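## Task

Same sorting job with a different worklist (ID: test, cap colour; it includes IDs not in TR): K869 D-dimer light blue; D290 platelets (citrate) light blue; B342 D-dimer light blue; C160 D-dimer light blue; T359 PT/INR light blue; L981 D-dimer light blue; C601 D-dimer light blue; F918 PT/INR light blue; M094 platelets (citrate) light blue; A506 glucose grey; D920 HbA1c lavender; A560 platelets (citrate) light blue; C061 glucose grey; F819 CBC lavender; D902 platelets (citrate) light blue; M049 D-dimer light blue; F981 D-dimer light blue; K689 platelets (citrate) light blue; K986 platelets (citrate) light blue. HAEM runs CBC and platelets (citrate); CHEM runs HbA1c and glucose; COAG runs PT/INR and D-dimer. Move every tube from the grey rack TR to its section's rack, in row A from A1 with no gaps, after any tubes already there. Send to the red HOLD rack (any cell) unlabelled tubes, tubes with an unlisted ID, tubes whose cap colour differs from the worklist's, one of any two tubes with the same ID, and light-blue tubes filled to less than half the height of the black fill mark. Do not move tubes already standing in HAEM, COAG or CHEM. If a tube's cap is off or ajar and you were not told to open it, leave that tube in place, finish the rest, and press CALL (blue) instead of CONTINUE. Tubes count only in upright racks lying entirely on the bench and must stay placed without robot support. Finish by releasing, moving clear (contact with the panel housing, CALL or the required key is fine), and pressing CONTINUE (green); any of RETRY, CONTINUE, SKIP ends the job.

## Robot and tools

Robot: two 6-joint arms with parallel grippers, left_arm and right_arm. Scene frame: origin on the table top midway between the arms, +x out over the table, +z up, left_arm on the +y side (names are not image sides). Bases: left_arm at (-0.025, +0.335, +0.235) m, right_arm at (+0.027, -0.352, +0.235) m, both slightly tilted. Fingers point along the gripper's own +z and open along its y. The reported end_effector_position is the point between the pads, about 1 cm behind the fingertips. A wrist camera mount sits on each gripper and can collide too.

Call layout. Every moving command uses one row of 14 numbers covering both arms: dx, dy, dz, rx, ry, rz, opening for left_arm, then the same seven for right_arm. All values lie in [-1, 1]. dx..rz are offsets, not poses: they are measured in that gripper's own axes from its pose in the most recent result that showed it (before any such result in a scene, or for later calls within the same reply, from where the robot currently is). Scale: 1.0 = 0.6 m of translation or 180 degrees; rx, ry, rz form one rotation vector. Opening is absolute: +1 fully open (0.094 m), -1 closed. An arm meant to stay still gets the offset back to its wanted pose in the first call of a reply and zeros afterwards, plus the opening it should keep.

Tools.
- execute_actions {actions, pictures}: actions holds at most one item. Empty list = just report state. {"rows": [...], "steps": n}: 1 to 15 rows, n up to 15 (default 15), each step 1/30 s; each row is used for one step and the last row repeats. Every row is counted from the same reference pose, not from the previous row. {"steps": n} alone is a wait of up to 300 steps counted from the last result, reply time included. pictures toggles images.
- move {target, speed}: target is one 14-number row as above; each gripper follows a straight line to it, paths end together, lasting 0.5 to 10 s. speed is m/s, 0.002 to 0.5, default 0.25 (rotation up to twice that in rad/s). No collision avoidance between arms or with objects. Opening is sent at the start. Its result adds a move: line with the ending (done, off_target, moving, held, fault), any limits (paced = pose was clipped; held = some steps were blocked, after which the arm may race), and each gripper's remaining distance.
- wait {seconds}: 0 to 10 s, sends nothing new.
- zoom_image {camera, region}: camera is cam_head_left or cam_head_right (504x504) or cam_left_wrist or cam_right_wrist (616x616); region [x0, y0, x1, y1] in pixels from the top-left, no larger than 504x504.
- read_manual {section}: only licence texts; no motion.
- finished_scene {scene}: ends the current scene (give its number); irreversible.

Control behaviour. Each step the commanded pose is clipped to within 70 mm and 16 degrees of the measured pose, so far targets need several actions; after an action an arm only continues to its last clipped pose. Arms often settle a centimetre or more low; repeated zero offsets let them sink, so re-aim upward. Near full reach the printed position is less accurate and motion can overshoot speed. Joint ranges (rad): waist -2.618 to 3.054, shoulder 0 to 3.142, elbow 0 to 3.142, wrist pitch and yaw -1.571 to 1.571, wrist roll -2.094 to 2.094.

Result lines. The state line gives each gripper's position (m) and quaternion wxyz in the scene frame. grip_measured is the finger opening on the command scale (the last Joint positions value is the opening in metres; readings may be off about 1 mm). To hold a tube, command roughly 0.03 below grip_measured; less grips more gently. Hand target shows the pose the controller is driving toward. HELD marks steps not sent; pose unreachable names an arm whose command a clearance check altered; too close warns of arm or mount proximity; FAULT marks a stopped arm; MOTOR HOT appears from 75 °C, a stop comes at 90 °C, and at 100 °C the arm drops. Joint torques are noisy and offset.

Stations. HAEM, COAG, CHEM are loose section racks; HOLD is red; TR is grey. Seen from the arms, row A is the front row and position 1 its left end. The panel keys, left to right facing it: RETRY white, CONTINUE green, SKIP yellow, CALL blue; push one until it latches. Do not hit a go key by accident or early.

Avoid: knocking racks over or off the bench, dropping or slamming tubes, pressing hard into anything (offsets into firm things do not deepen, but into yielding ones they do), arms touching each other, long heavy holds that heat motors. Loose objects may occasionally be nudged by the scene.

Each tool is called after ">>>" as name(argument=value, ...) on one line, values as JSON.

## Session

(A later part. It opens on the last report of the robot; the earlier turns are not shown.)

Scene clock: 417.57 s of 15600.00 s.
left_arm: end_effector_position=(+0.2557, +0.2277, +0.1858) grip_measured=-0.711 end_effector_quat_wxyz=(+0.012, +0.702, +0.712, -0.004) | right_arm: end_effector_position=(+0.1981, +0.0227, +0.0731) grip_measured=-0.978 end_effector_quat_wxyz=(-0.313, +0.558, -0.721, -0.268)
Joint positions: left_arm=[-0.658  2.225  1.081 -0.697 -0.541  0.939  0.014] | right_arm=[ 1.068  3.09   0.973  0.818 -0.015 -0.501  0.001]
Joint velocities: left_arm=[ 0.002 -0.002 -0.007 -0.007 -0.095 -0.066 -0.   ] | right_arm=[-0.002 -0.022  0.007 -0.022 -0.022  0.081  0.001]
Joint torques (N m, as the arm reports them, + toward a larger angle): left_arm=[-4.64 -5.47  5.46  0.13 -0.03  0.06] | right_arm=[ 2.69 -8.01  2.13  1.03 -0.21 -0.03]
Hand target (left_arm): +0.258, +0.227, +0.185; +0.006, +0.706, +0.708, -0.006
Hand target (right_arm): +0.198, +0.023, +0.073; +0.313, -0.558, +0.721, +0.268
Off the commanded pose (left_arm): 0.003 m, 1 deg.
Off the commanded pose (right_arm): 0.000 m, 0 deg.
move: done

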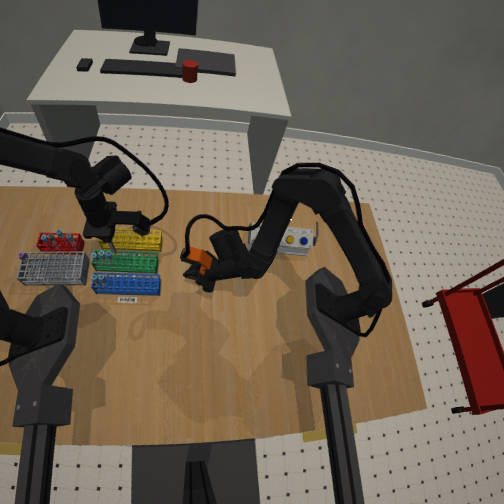

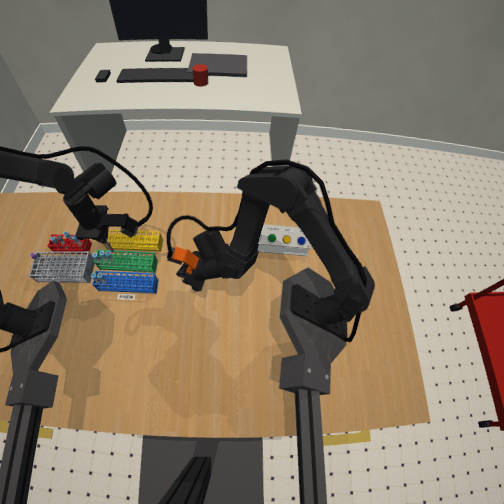

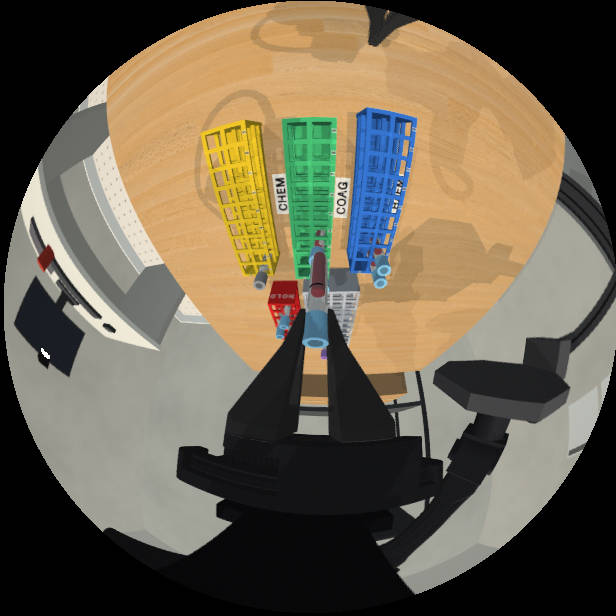

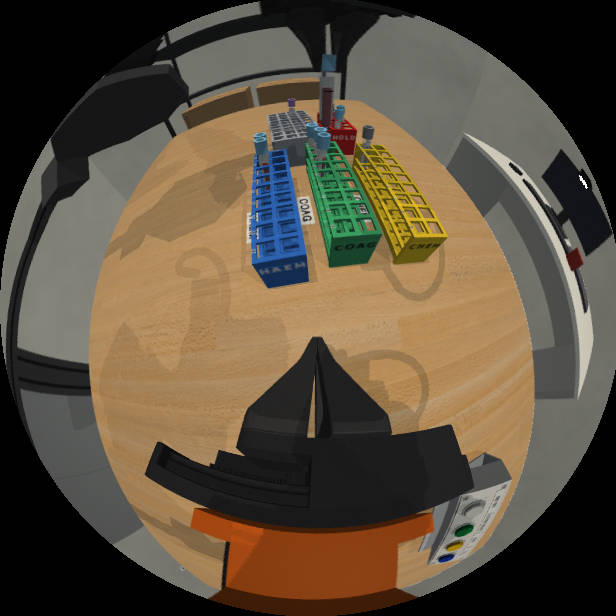

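>>> move(target=[0.009,-0.009,0.096,0.004,0.025,0.007,-0.73,0,0,0,0,0,0,-1], speed=0.06)

>>> zoom_image(camera="cam_left_wrist", region=[240,200,390,350])

Scene clock: 422.10 s of 15600.00 s.
left_arm: end_effector_position=(+0.2553, +0.2317, +0.1342) grip_measured=-0.711 end_effector_quat_wxyz=(-0.015, +0.706, +0.708, +0.020) | right_arm: end_effector_position=(+0.1981, +0.0227, +0.0731) grip_measured=-0.978 end_effector_quat_wxyz=(-0.313, +0.558, -0.721, -0.268)
Joint positions: left_arm=[-0.589  2.364  1.055 -0.54  -0.617  1.002  0.014] | right_arm=[ 1.068  3.09   0.973  0.818 -0.015 -0.501  0.001]
Joint velocities: left_arm=[-0.012  0.007 -0.002  0.095 -0.007  0.066  0.   ] | right_arm=[ 0.002  0.002 -0.017 -0.007 -0.007  0.007  0.   ]
Joint torques (N m, as the arm reports them, + toward a larger angle): left_arm=[-5.08 -6.06  2.    0.38 -0.1   0.1 ] | right_arm=[ 2.59 -7.99  2.08  1.01 -0.24 -0.02]
Hand target (left_arm): +0.250, +0.232, +0.128; -0.020, +0.710, +0.704, +0.020
Hand target (right_arm): +0.198, +0.023, +0.073; +0.313, -0.558, +0.721, +0.268
Off the commanded pose (left_arm): 0.008 m, 1 deg.
Off the commanded pose (right_arm): 0.000 m, 0 deg.
After step 90, 0.10 s passed at rest.
move: done

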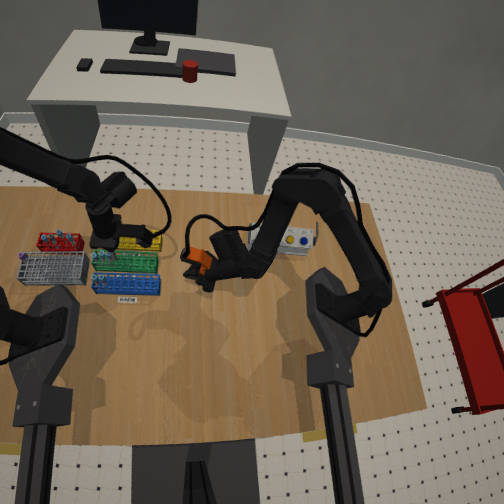

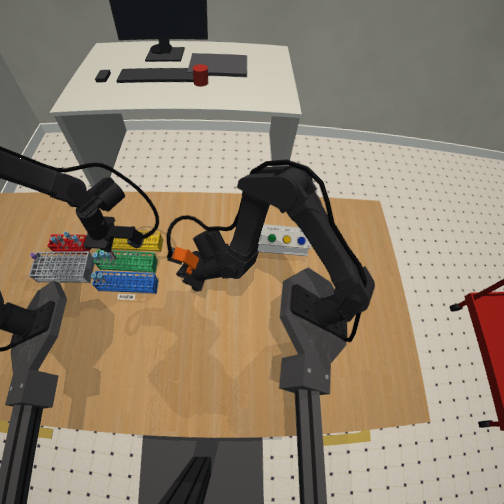

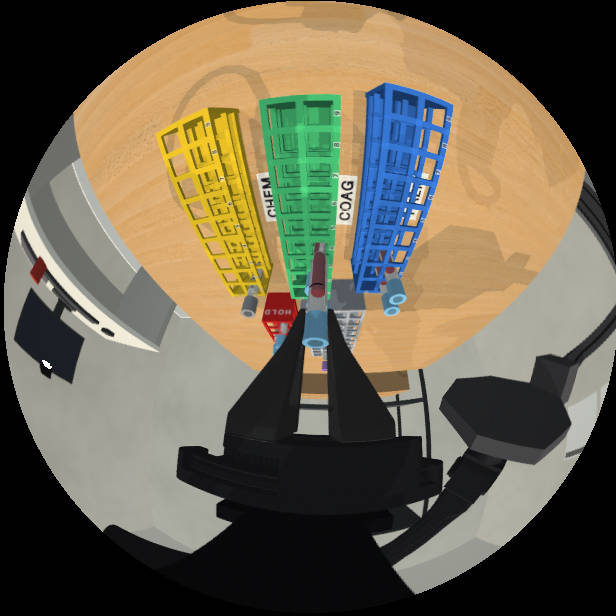

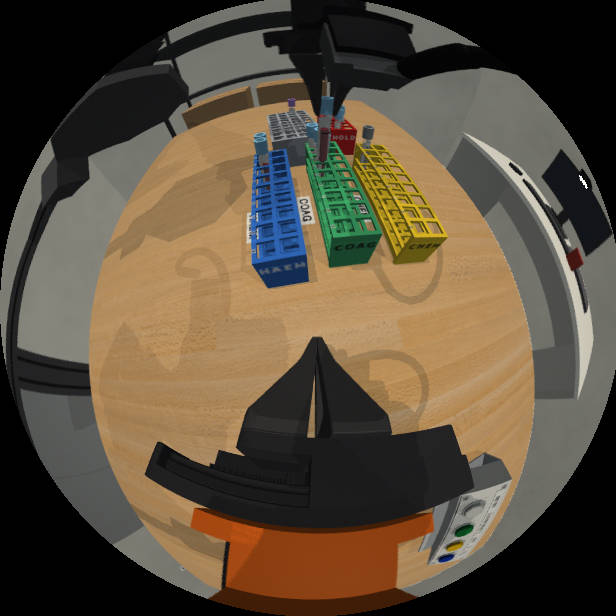

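Region (240, 200, 390, 350) of cam_left_wrist's 616x616 image, scaled by 3.360, with more detail than that image has.

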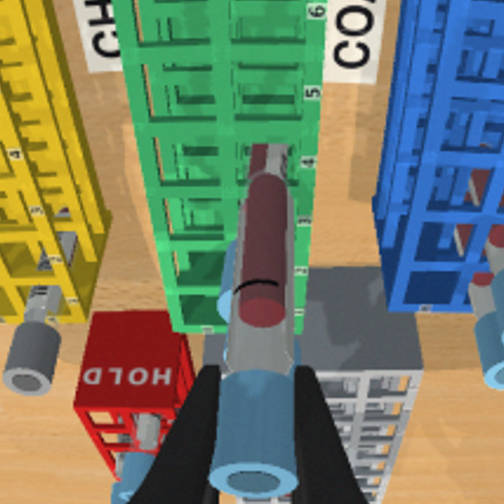

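>>> move(target=[-0.009,-0.013,0.087,0.004,0,0.003,-0.73,0,0,0,0,0,0,-1], speed=0.04)

Scene clock: 426.03 s of 15600.00 s.
left_arm: end_effector_position=(+0.2546, +0.2287, +0.0885) grip_measured=-0.711 end_effector_quat_wxyz=(-0.013, +0.705, +0.709, +0.017) | right_arm: end_effector_position=(+0.1981, +0.0227, +0.0731) grip_measured=-0.978 end_effector_quat_wxyz=(-0.313, +0.558, -0.721, -0.268)
Joint positions: left_arm=[-0.512  2.478  1.029 -0.345 -0.63   1.091  0.014] | right_arm=[ 1.068  3.09   0.973  0.818 -0.015 -0.501  0.001]
Joint velocities: left_arm=[ 0.002  0.002 -0.007  0.051  0.007  0.022 -0.   ] | right_arm=[-0.007 -0.007 -0.007 -0.022 -0.022 -0.007 -0.   ]
Joint torques (N m, as the arm reports them, + toward a larger angle): left_arm=[-5.33 -6.19  1.31  0.42 -0.07  0.04] | right_arm=[ 2.72 -7.99  1.96  1.03 -0.21 -0.02]
Hand target (left_arm): +0.247, +0.229, +0.082; -0.020, +0.709, +0.704, +0.016
Hand target (right_arm): +0.198, +0.023, +0.073; +0.313, -0.558, +0.721, +0.268
Off the commanded pose (left_arm): 0.010 m, 1 deg.
Off the commanded pose (right_arm): 0.000 m, 0 deg.
move: done

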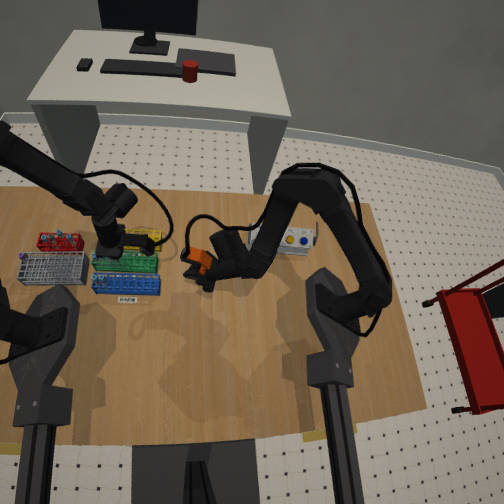

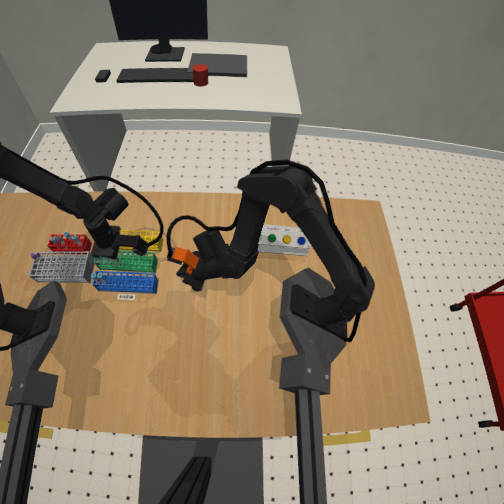

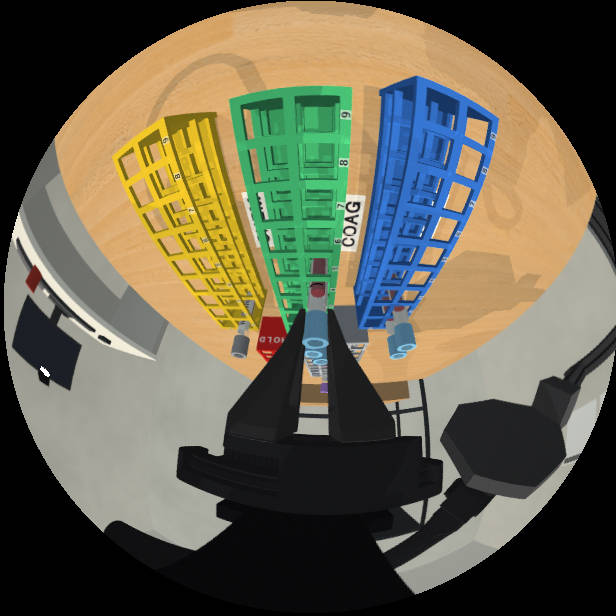

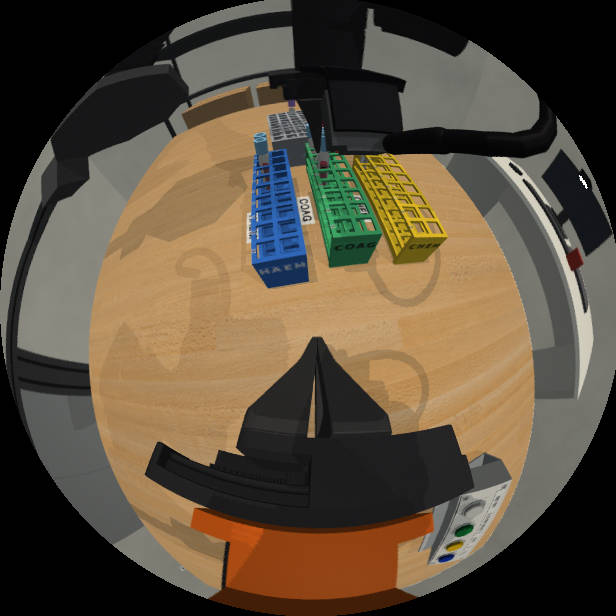

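>>> execute_actions(actions=[{"rows":[[0,0,0,0,0,0,-0.4,0,0,0,0,0,0,-1]],"steps":5}], pictures=false)

>>> move(target=[-0.005,0.01,-0.095,-0.002,-0.021,0,-0.4,0,0,0,0,0,0,-1], speed=0.15)

>>> move(target=[0.485,-0.022,-0.008,-0.004,-0.004,-0.08,-0.3,0,0,0,0,0,0,-1])

Scene clock: 431.57 s of 15600.00 s.
left_arm: end_effector_position=(+0.2552, +0.2284, +0.0885) grip_measured=-0.402 end_effector_quat_wxyz=(-0.012, +0.705, +0.709, +0.018) | right_arm: end_effector_position=(+0.1981, +0.0227, +0.0731) grip_measured=-0.978 end_effector_quat_wxyz=(-0.313, +0.558, -0.721, -0.268)
Joint positions: left_arm=[-0.512  2.478  1.029 -0.342 -0.63   1.092  0.028] | right_arm=[ 1.068  3.09   0.973  0.818 -0.015 -0.501  0.001]
Joint velocities: left_arm=[-0.012  0.002 -0.007  0.022 -0.037 -0.037  0.001] | right_arm=[-0.012 -0.012  0.007  0.037  0.022 -0.066 -0.   ]
Joint torques (N m, as the arm reports them, + toward a larger angle): left_arm=[-5.51 -7.45  2.42  0.19 -0.03 -0.01] | right_arm=[ 2.7  -7.96  2.11  1.04 -0.19 -0.02]
Hand target (left_arm): +0.255, +0.229, +0.089; -0.013, +0.705, +0.709, +0.017
Hand target (right_arm): +0.198, +0.023, +0.073; +0.313, -0.558, +0.721, +0.268
Off the commanded pose (left_arm): 0.001 m, 0 deg.
Off the commanded pose (right_arm): 0.000 m, 0 deg.
Steps of this call (steps 1 to 90: nothing new was sent; then 2.37 s passed at rest; steps 91 to 95: all 5 steps of this action). Readings (end_effector_position):
91: left_arm (+0.2552, +0.2284, +0.0885) | right_arm (+0.1981, +0.0227, +0.0731)
92: left_arm (+0.2552, +0.2284, +0.0885) | right_arm (+0.1981, +0.0227, +0.0731)
94: left_arm (+0.2552, +0.2284, +0.0885) | right_arm (+0.1981, +0.0227, +0.0731)
95: the state above

Scene clock: 432.80 s of 15600.00 s.
left_arm: end_effector_position=(+0.2539, +0.2302, +0.1351) grip_measured=-0.402 end_effector_quat_wxyz=(-0.001, +0.707, +0.707, +0.002) | right_arm: end_effector_position=(+0.1981, +0.0227, +0.0731) grip_measured=-0.978 end_effector_quat_wxyz=(-0.313, +0.558, -0.721, -0.268)
Joint positions: left_arm=[-0.576  2.337  1.029 -0.51  -0.578  1.032  0.028] | right_arm=[ 1.068  3.09   0.973  0.818 -0.015 -0.501  0.001]
Joint velocities: left_arm=[-0.002  0.002 -0.012  0.007  0.022 -0.007 -0.001] | right_arm=[-0.002 -0.007 -0.007 -0.022 -0.037 -0.037  0.   ]
Joint torques (N m, as the arm reports them, + toward a larger angle): left_arm=[-6.57 -8.07  4.99  0.05  0.15 -0.07] | right_arm=[ 2.78 -8.    2.08  1.02 -0.21 -0.02]
Hand target (left_arm): +0.261, +0.223, +0.146; +0.014, +0.705, +0.709, -0.004
Hand target (right_arm): +0.198, +0.023, +0.073; +0.313, -0.558, +0.721, +0.268
Off the commanded pose (left_arm): 0.014 m, 2 deg.
Off the commanded pose (right_arm): 0.000 m, 0 deg.
move: off_target (left_arm)

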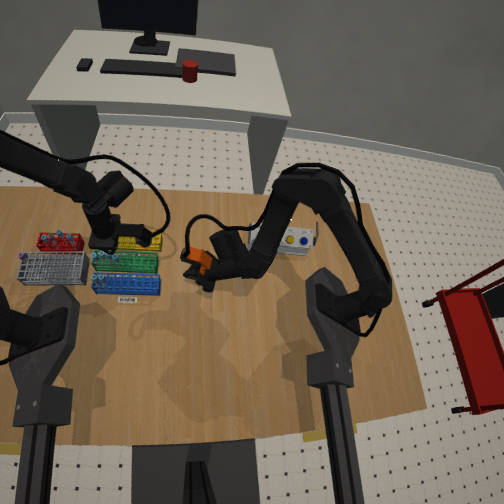

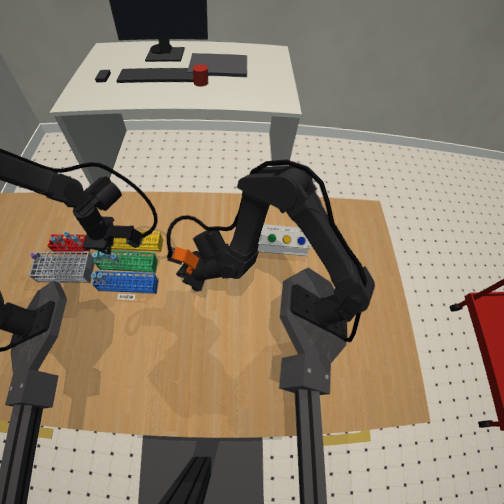

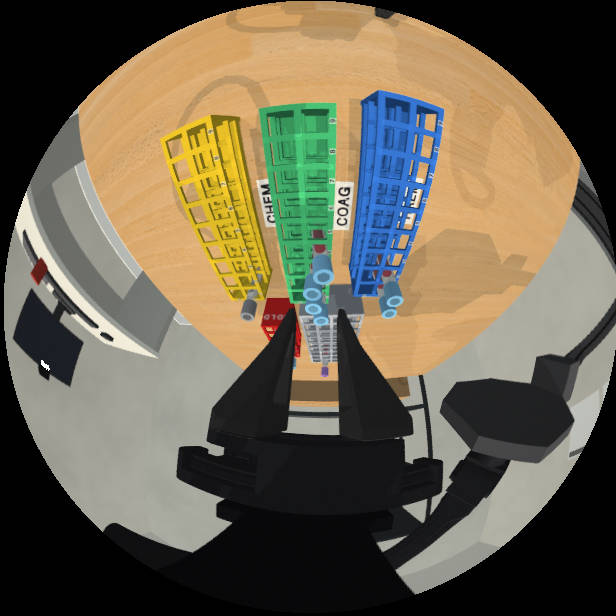

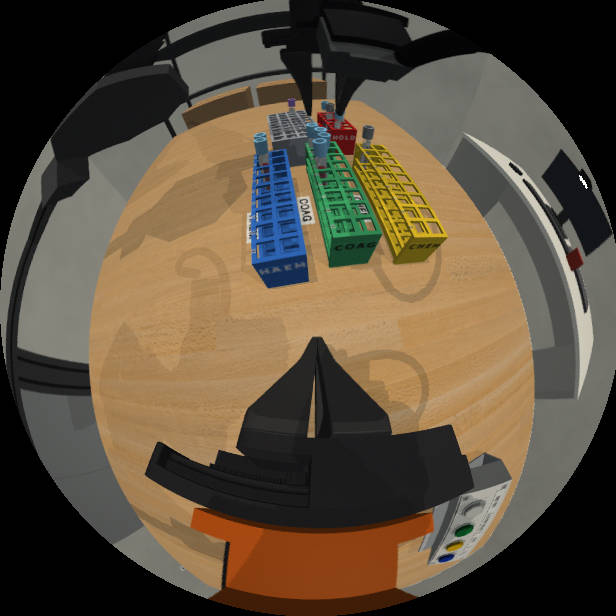

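Scene clock: 434.60 s of 15600.00 s.
left_arm: end_effector_position=(+0.2429, +0.5256, +0.1354) grip_measured=-0.302 end_effector_quat_wxyz=(-0.008, +0.610, +0.792, +0.007) | right_arm: end_effector_position=(+0.1981, +0.0227, +0.0731) grip_measured=-0.978 end_effector_quat_wxyz=(-0.313, +0.558, -0.721, -0.268)
Joint positions: left_arm=[ 0.259  1.64   0.872 -0.48  -0.564  1.774  0.033] | right_arm=[ 1.068  3.09   0.973  0.818 -0.015 -0.501  0.001]
Joint velocities: left_arm=[ 0.012 -0.002 -0.012 -0.022  0.007  0.007 -0.   ] | right_arm=[-0.002 -0.002 -0.012 -0.022 -0.037  0.007 -0.001]
Joint torques (N m, as the arm reports them, + toward a larger angle): left_arm=[-3.63 -7.11  4.27  0.02  0.13  0.08] | right_arm=[ 2.78 -7.93  2.02  1.02 -0.21 -0.03]
Hand target (left_arm): +0.246, +0.526, +0.141; +0.003, +0.613, +0.790, +0.003
Hand target (right_arm): +0.198, +0.023, +0.073; +0.313, -0.558, +0.721, +0.268
Off the commanded pose (left_arm): 0.007 m, 2 deg.
Off the commanded pose (right_arm): 0.000 m, 0 deg.
move: done

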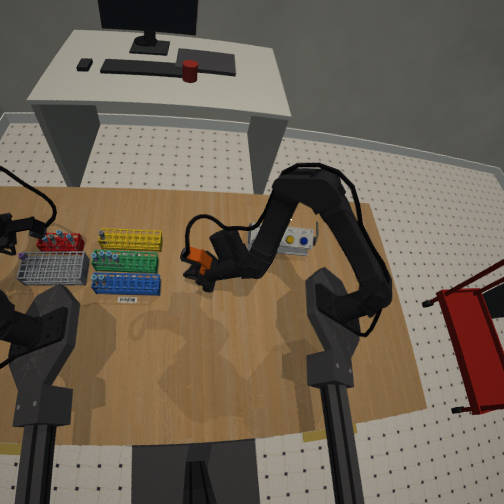

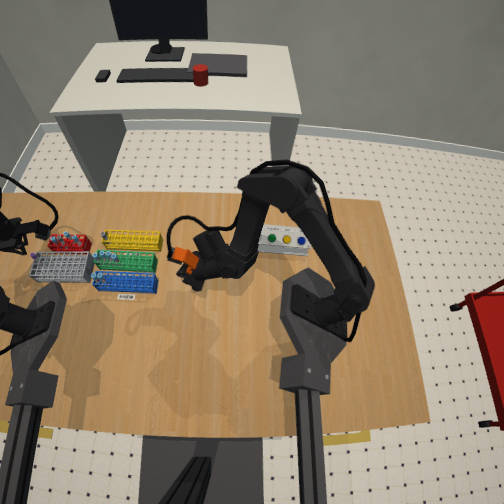

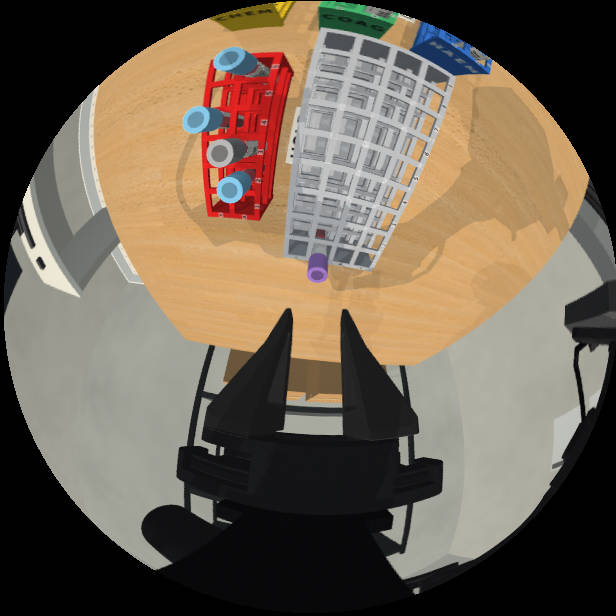

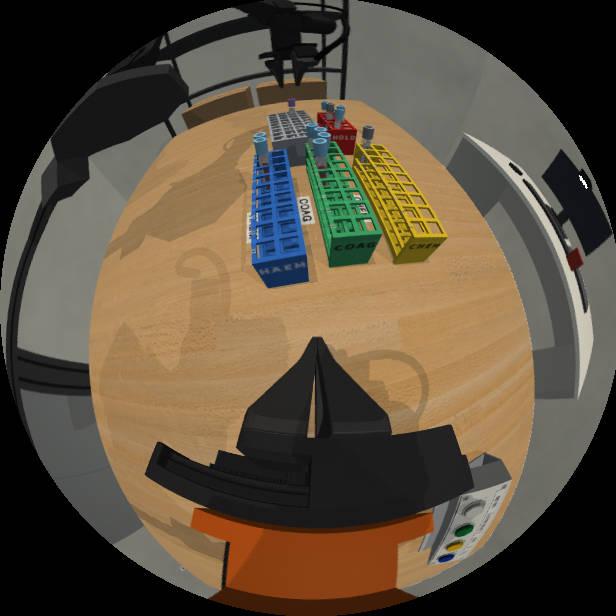

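>>> move(target=[-0.018,-0.017,0.1,0.006,-0.014,0.005,-0.3,0,0,0,0,0,0,-1], speed=0.08)

Scene clock: 438.30 s of 15600.00 s.
left_arm: end_effector_position=(+0.2394, +0.5232, +0.0812) grip_measured=-0.302 end_effector_quat_wxyz=(-0.003, +0.610, +0.792, +0.000) | right_arm: end_effector_position=(+0.1981, +0.0227, +0.0731) grip_measured=-0.978 end_effector_quat_wxyz=(-0.313, +0.558, -0.721, -0.268)
Joint positions: left_arm=[ 0.361  1.787  0.826 -0.24  -0.515  1.881  0.033] | right_arm=[ 1.068  3.09   0.973  0.818 -0.015 -0.501  0.001]
Joint velocities: left_arm=[-0.002  0.007 -0.002  0.007  0.007 -0.007  0.   ] | right_arm=[ 0.012  0.012 -0.012  0.007 -0.081  0.022 -0.   ]
Joint torques (N m, as the arm reports them, + toward a larger angle): left_arm=[-3.45 -5.59  1.14  0.35  0.15  0.1 ] | right_arm=[ 2.71 -8.02  2.06  1.02 -0.17  0.  ]
Hand target (left_arm): +0.235, +0.514, +0.075; +0.003, +0.616, +0.788, -0.014
Hand target (right_arm): +0.198, +0.023, +0.073; +0.313, -0.558, +0.721, +0.268
Off the commanded pose (left_arm): 0.012 m, 2 deg.
Off the commanded pose (right_arm): 0.000 m, 0 deg.
move: off_target (left_arm)

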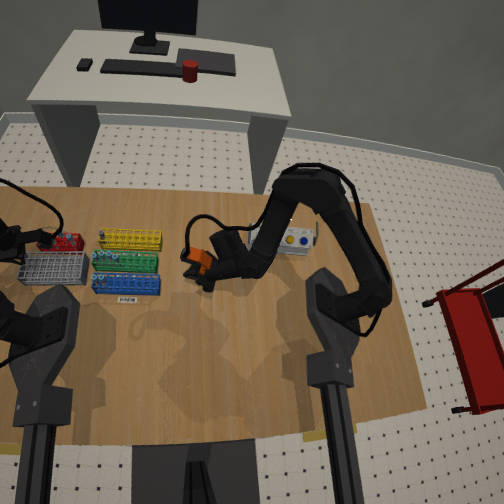

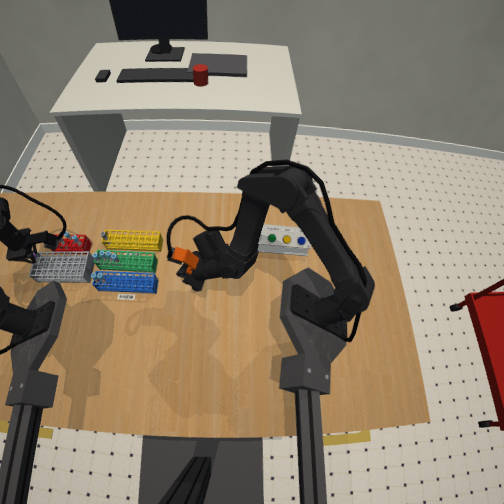

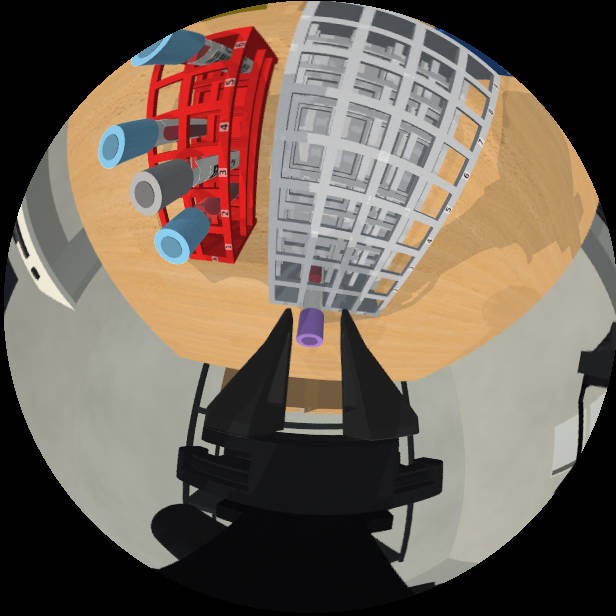

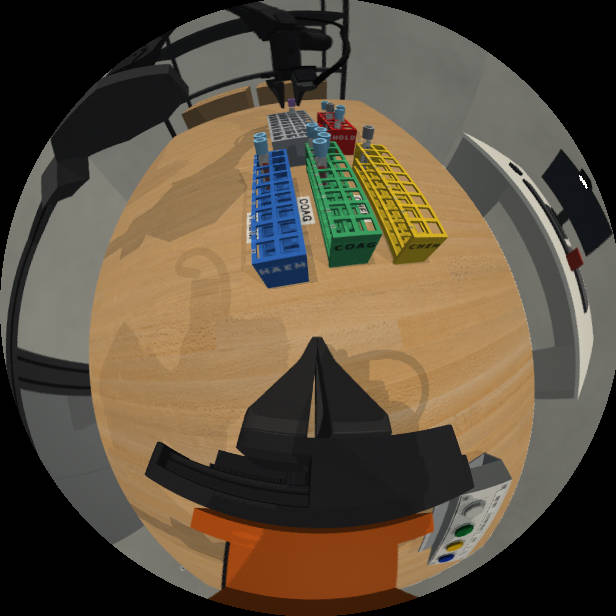

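>>> execute_actions(actions=[{"rows":[[0,0,0,0,0,0,-0.73,0,0,0,0,0,0,-1]],"steps":8}], pictures=false)

>>> move(target=[0,0.01,-0.18,-0.005,0,0,-0.73,0,0,0,0,0,0,-1], speed=0.12)

>>> move(target=[-0.43,-0.15,-0.01,0,0,-0.65,-0.73,0,0,0,0,0,0,-1], speed=0.5)

>>> zoom_image(camera="cam_right_wrist", region=[240,50,340,150])

Scene clock: 443.27 s of 15600.00 s.
left_arm: end_effector_position=(+0.2397, +0.5233, +0.0812) grip_measured=-0.711 end_effector_quat_wxyz=(-0.003, +0.610, +0.792, +0.001) | right_arm: end_effector_position=(+0.1981, +0.0227, +0.0731) grip_measured=-0.978 end_effector_quat_wxyz=(-0.313, +0.558, -0.721, -0.268)
Joint positions: left_arm=[ 0.361  1.787  0.826 -0.239 -0.514  1.882  0.014] | right_arm=[ 1.068  3.09   0.973  0.818 -0.015 -0.501  0.001]
Joint velocities: left_arm=[-0.017 -0.007  0.002 -0.022  0.007 -0.007  0.   ] | right_arm=[-0.012  0.012  0.007 -0.066  0.022  0.037 -0.   ]
Joint torques (N m, as the arm reports them, + toward a larger angle): left_arm=[-3.64 -6.87  2.23  0.26 -0.03  0.02] | right_arm=[ 2.74 -7.98  2.03  1.02 -0.22 -0.01]
Hand target (left_arm): +0.239, +0.523, +0.081; -0.003, +0.610, +0.792, +0.000
Hand target (right_arm): +0.198, +0.023, +0.073; +0.313, -0.558, +0.721, +0.268
Off the commanded pose (left_arm): 0.000 m, 0 deg.
Off the commanded pose (right_arm): 0.000 m, 0 deg.
Steps of this call (steps 1 to 90: nothing new was sent; then 1.70 s passed at rest; steps 91 to 98: all 8 steps of this action). Readings (end_effector_position):
91: left_arm (+0.2397, +0.5233, +0.0812) | right_arm (+0.1981, +0.0227, +0.0731)
92: left_arm (+0.2397, +0.5233, +0.0812) | right_arm (+0.1981, +0.0227, +0.0731)
94: left_arm (+0.2397, +0.5233, +0.0812) | right_arm (+0.1981, +0.0227, +0.0731)
98: the state above

Scene clock: 445.03 s of 15600.00 s.
left_arm: end_effector_position=(+0.2420, +0.5237, +0.1795) grip_measured=-0.711 end_effector_quat_wxyz=(-0.004, +0.609, +0.793, +0.000) | right_arm: end_effector_position=(+0.1981, +0.0227, +0.0731) grip_measured=-0.978 end_effector_quat_wxyz=(-0.313, +0.558, -0.721, -0.268)
Joint positions: left_arm=[ 0.177  1.546  0.941 -0.703 -0.573  1.674  0.014] | right_arm=[ 1.068  3.09   0.973  0.818 -0.015 -0.501  0.001]
Joint velocities: left_arm=[-0.012 -0.002 -0.007 -0.051 -0.037  0.007 -0.   ] | right_arm=[-0.002 -0.002  0.017 -0.066 -0.051  0.051 -0.001]
Joint torques (N m, as the arm reports them, + toward a larger angle): left_arm=[-4.81 -7.    5.17 -0.02 -0.03 -0.03] | right_arm=[ 2.67 -7.93  1.98  1.03 -0.2  -0.01]
Hand target (left_arm): +0.247, +0.525, +0.190; +0.003, +0.610, +0.792, +0.007
Hand target (right_arm): +0.198, +0.023, +0.073; +0.313, -0.558, +0.721, +0.268
Off the commanded pose (left_arm): 0.010 m, 1 deg.
Off the commanded pose (right_arm): 0.000 m, 0 deg.
move: done

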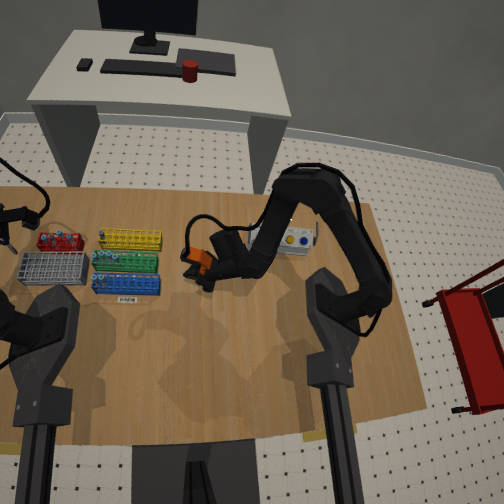

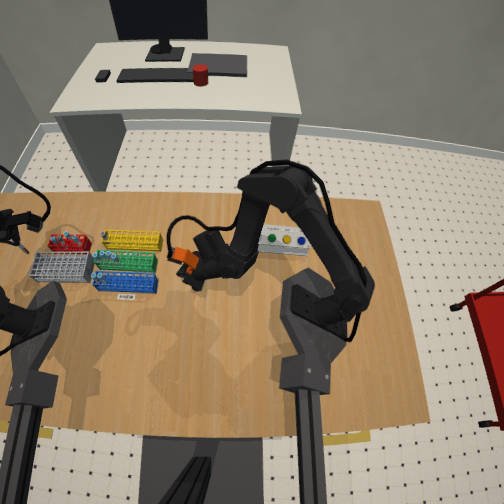

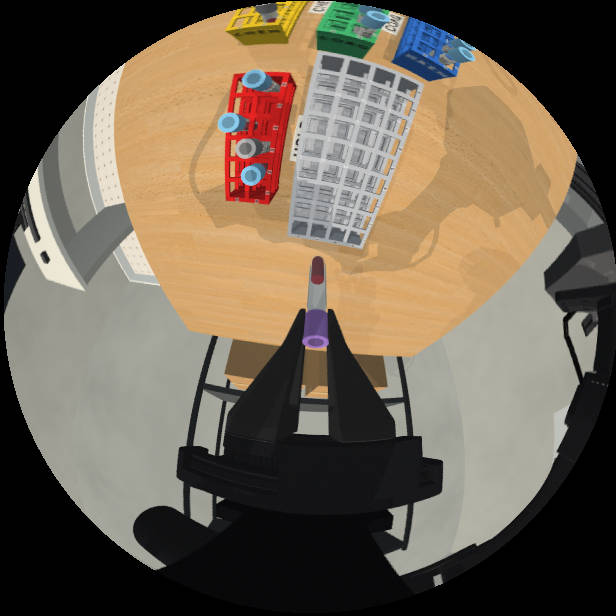

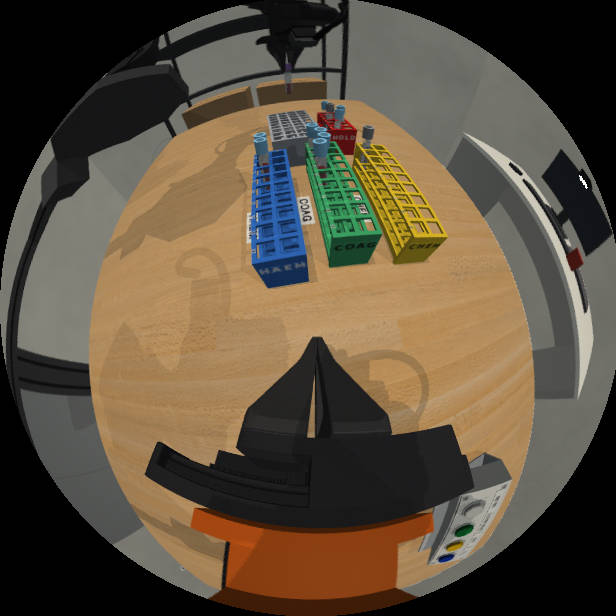

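Scene clock: 447.90 s of 15600.00 s.
left_arm: end_effector_position=(+0.2162, +0.2514, +0.1846) grip_measured=-0.711 end_effector_quat_wxyz=(-0.003, -0.365, +0.931, -0.008) | right_arm: end_effector_position=(+0.1981, +0.0227, +0.0731) grip_measured=-0.978 end_effector_quat_wxyz=(-0.313, +0.558, -0.721, -0.268)
Joint positions: left_arm=[-0.667  2.096  0.89  -0.655 -0.536 -1.384  0.014] | right_arm=[ 1.068  3.09   0.973  0.818 -0.015 -0.501  0.001]
Joint velocities: left_arm=[-0.017 -0.002  0.017  0.037 -0.037 -0.051  0.   ] | right_arm=[-0.012 -0.007 -0.002 -0.037  0.022 -0.007 -0.   ]
Joint torques (N m, as the arm reports them, + toward a larger angle): left_arm=[-5.77 -4.4   5.26  0.08 -0.07 -0.06] | right_arm=[ 2.69 -8.    2.02  1.03 -0.2   0.  ]
Hand target (left_arm): +0.217, +0.247, +0.187; -0.001, -0.358, +0.934, -0.002
Hand target (right_arm): +0.198, +0.023, +0.073; +0.313, -0.558, +0.721, +0.268
Off the commanded pose (left_arm): 0.005 m, 2 deg.
Off the commanded pose (right_arm): 0.000 m, 0 deg.
move: done

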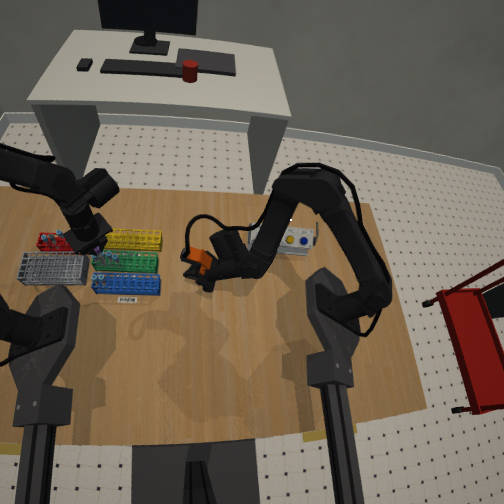

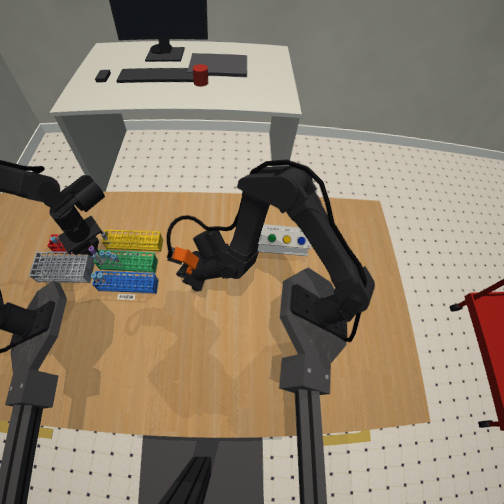

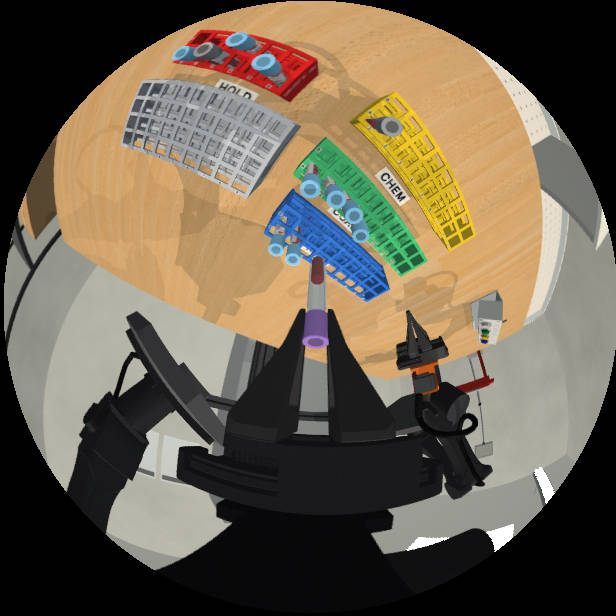

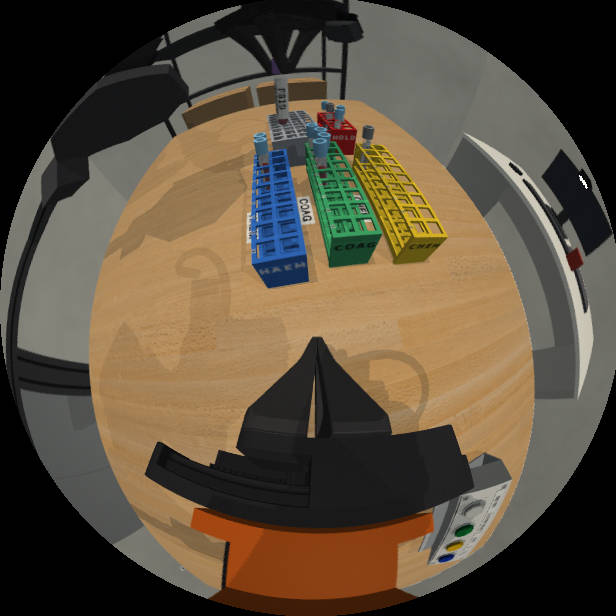

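Region (240, 50, 340, 150) of cam_right_wrist's 616x616 image, scaled by 5.040, with more detail than that image has.

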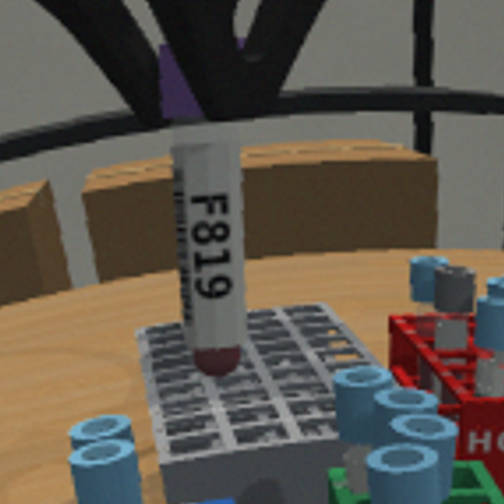

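>>> move(target=[0.066,0.018,0.005,0,0,0.74,-0.73,0.169,-0.256,-0.426,0.278,0.079,0.322,-1], speed=0.4)

Scene clock: 458.07 s of 15600.00 s.
left_arm: end_effector_position=(+0.1876, +0.2384, +0.1865) grip_measured=-0.711 end_effector_quat_wxyz=(+0.008, +0.699, +0.715, +0.000) | right_arm: end_effector_position=(+0.2856, -0.2611, +0.1565) grip_measured=-0.978 end_effector_quat_wxyz=(+0.258, -0.007, +0.966, +0.005)
Joint positions: left_arm=[-0.77   2.096  0.819 -0.635 -0.517  0.803  0.014] | right_arm=[0.798 2.195 0.455 0.368 0.763 0.336 0.001]
Joint velocities: left_arm=[ 0.017  0.017  0.002 -0.022 -0.007  0.007 -0.   ] | right_arm=[-0.002 -0.007 -0.007  0.007  0.037  0.095  0.001]
Joint torques (N m, as the arm reports them, + toward a larger angle): left_arm=[-5.35 -3.92  2.76  0.52  0.12  0.04] | right_arm=[ 2.97 -5.73  2.82  0.61  0.31  0.03]
Hand target (left_arm): +0.179, +0.233, +0.183; +0.006, +0.710, +0.704, -0.007
Hand target (right_arm): +0.289, -0.265, +0.162; +0.265, +0.001, +0.964, +0.002
Off the commanded pose (left_arm): 0.011 m, 2 deg.
Off the commanded pose (right_arm): 0.007 m, 1 deg.
After step 90, 3.57 s passed at rest.
move: off_target (left_arm)

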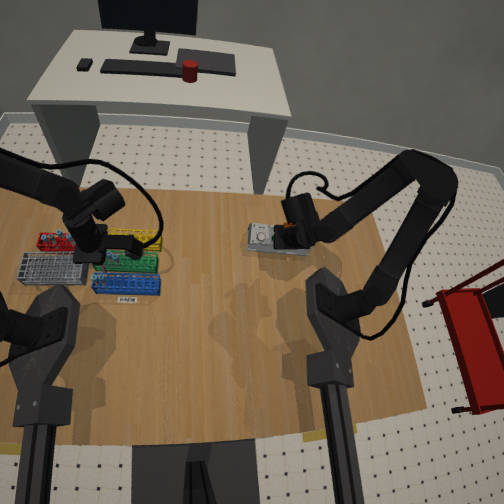

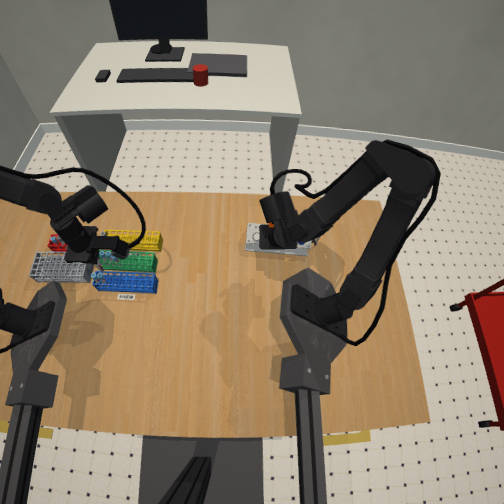

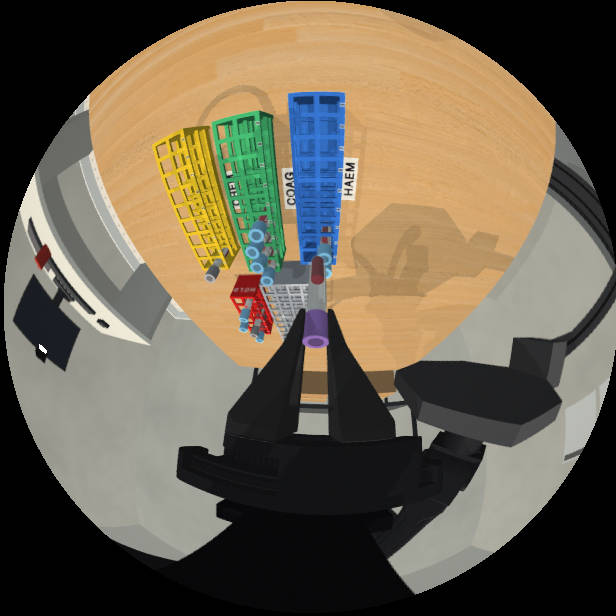

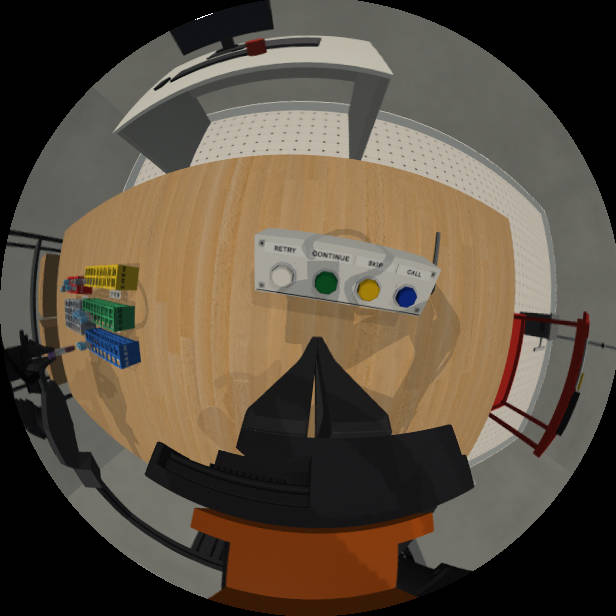

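>>> move(target=[0,-0.025,0.098,0.011,0.006,0.01,-0.73,-0.01,-0.012,0.09,0,0,0,-1], speed=0.06)

>>> zoom_image(camera="cam_left_wrist", region=[240,200,390,350])

Scene clock: 463.13 s of 15600.00 s.
left_arm: end_effector_position=(+0.1778, +0.2361, +0.1332) grip_measured=-0.711 end_effector_quat_wxyz=(-0.005, +0.708, +0.707, -0.004) | right_arm: end_effector_position=(+0.3086, -0.2737, +0.1120) grip_measured=-0.978 end_effector_quat_wxyz=(+0.250, -0.010, +0.968, -0.001)
Joint positions: left_arm=[-0.685  2.249  0.747 -0.394 -0.537  0.903  0.014] | right_arm=[0.598 2.379 0.479 0.678 0.716 0.081 0.001]
Joint velocities: left_arm=[-0.007 -0.017 -0.012  0.007 -0.007  0.081 -0.   ] | right_arm=[-0.002  0.007 -0.002  0.051  0.007 -0.007 -0.   ]
Joint torques (N m, as the arm reports them, + toward a larger angle): left_arm=[-3.78 -4.6   1.79  0.43 -0.03  0.03] | right_arm=[ 3.43 -3.98  3.47  0.82 -0.01 -0.08]
Hand target (left_arm): +0.172, +0.238, +0.127; -0.012, +0.710, +0.704, -0.005
Hand target (right_arm): +0.318, -0.268, +0.114; +0.259, -0.007, +0.966, +0.006
Off the commanded pose (left_arm): 0.007 m, 1 deg.
Off the commanded pose (right_arm): 0.011 m, 1 deg.
After step 90, 0.53 s passed at rest.
move: off_target (right_arm)

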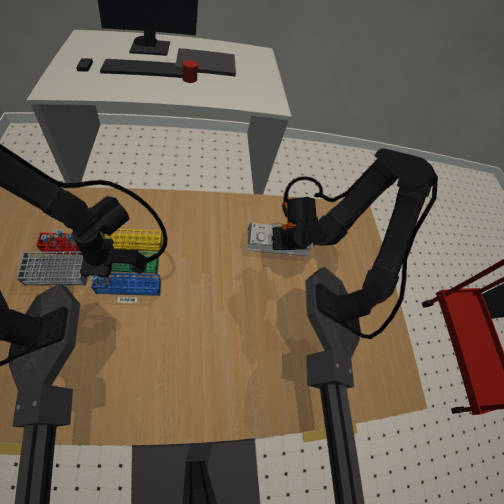

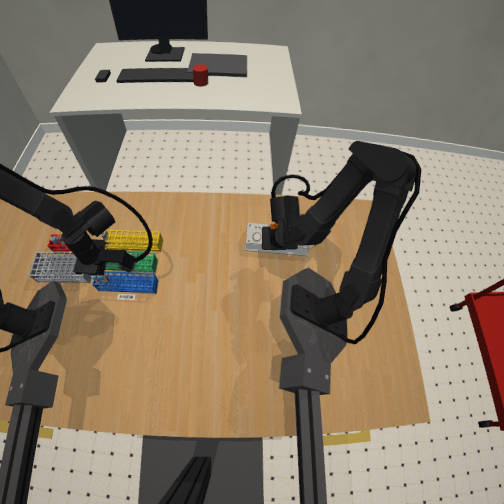

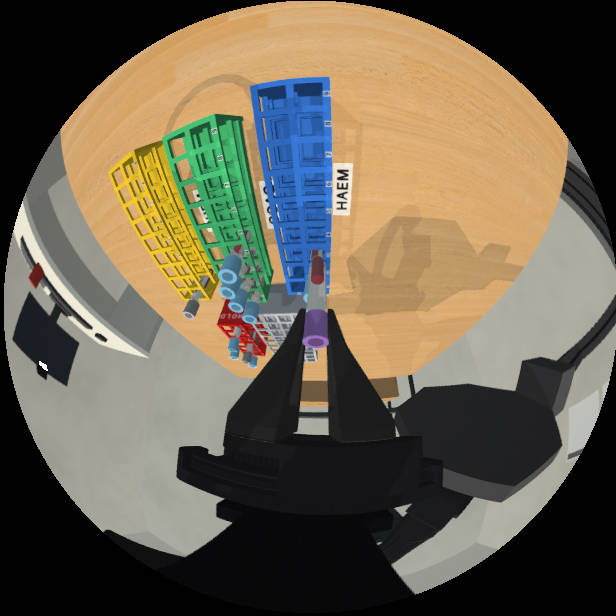

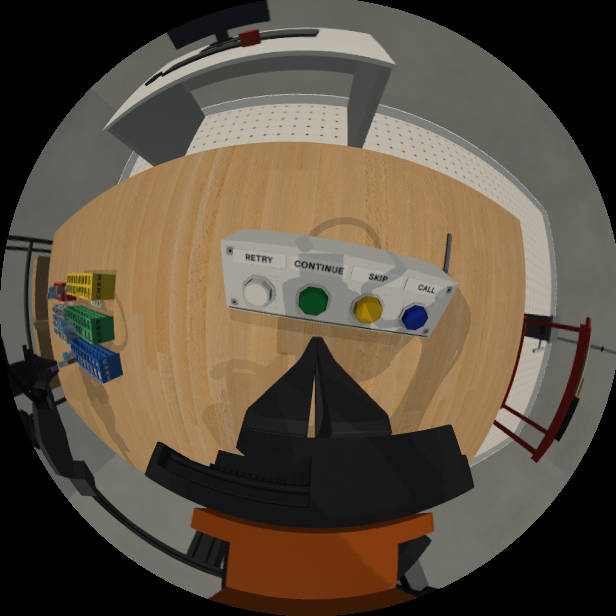

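Region (240, 200, 390, 350) of cam_left_wrist's 616x616 image, scaled by 3.360, with more detail than that image has.

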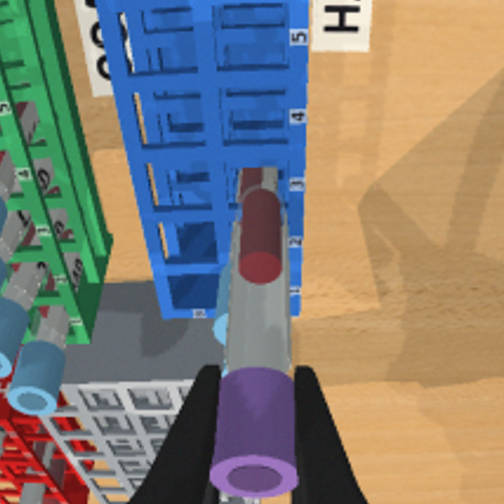

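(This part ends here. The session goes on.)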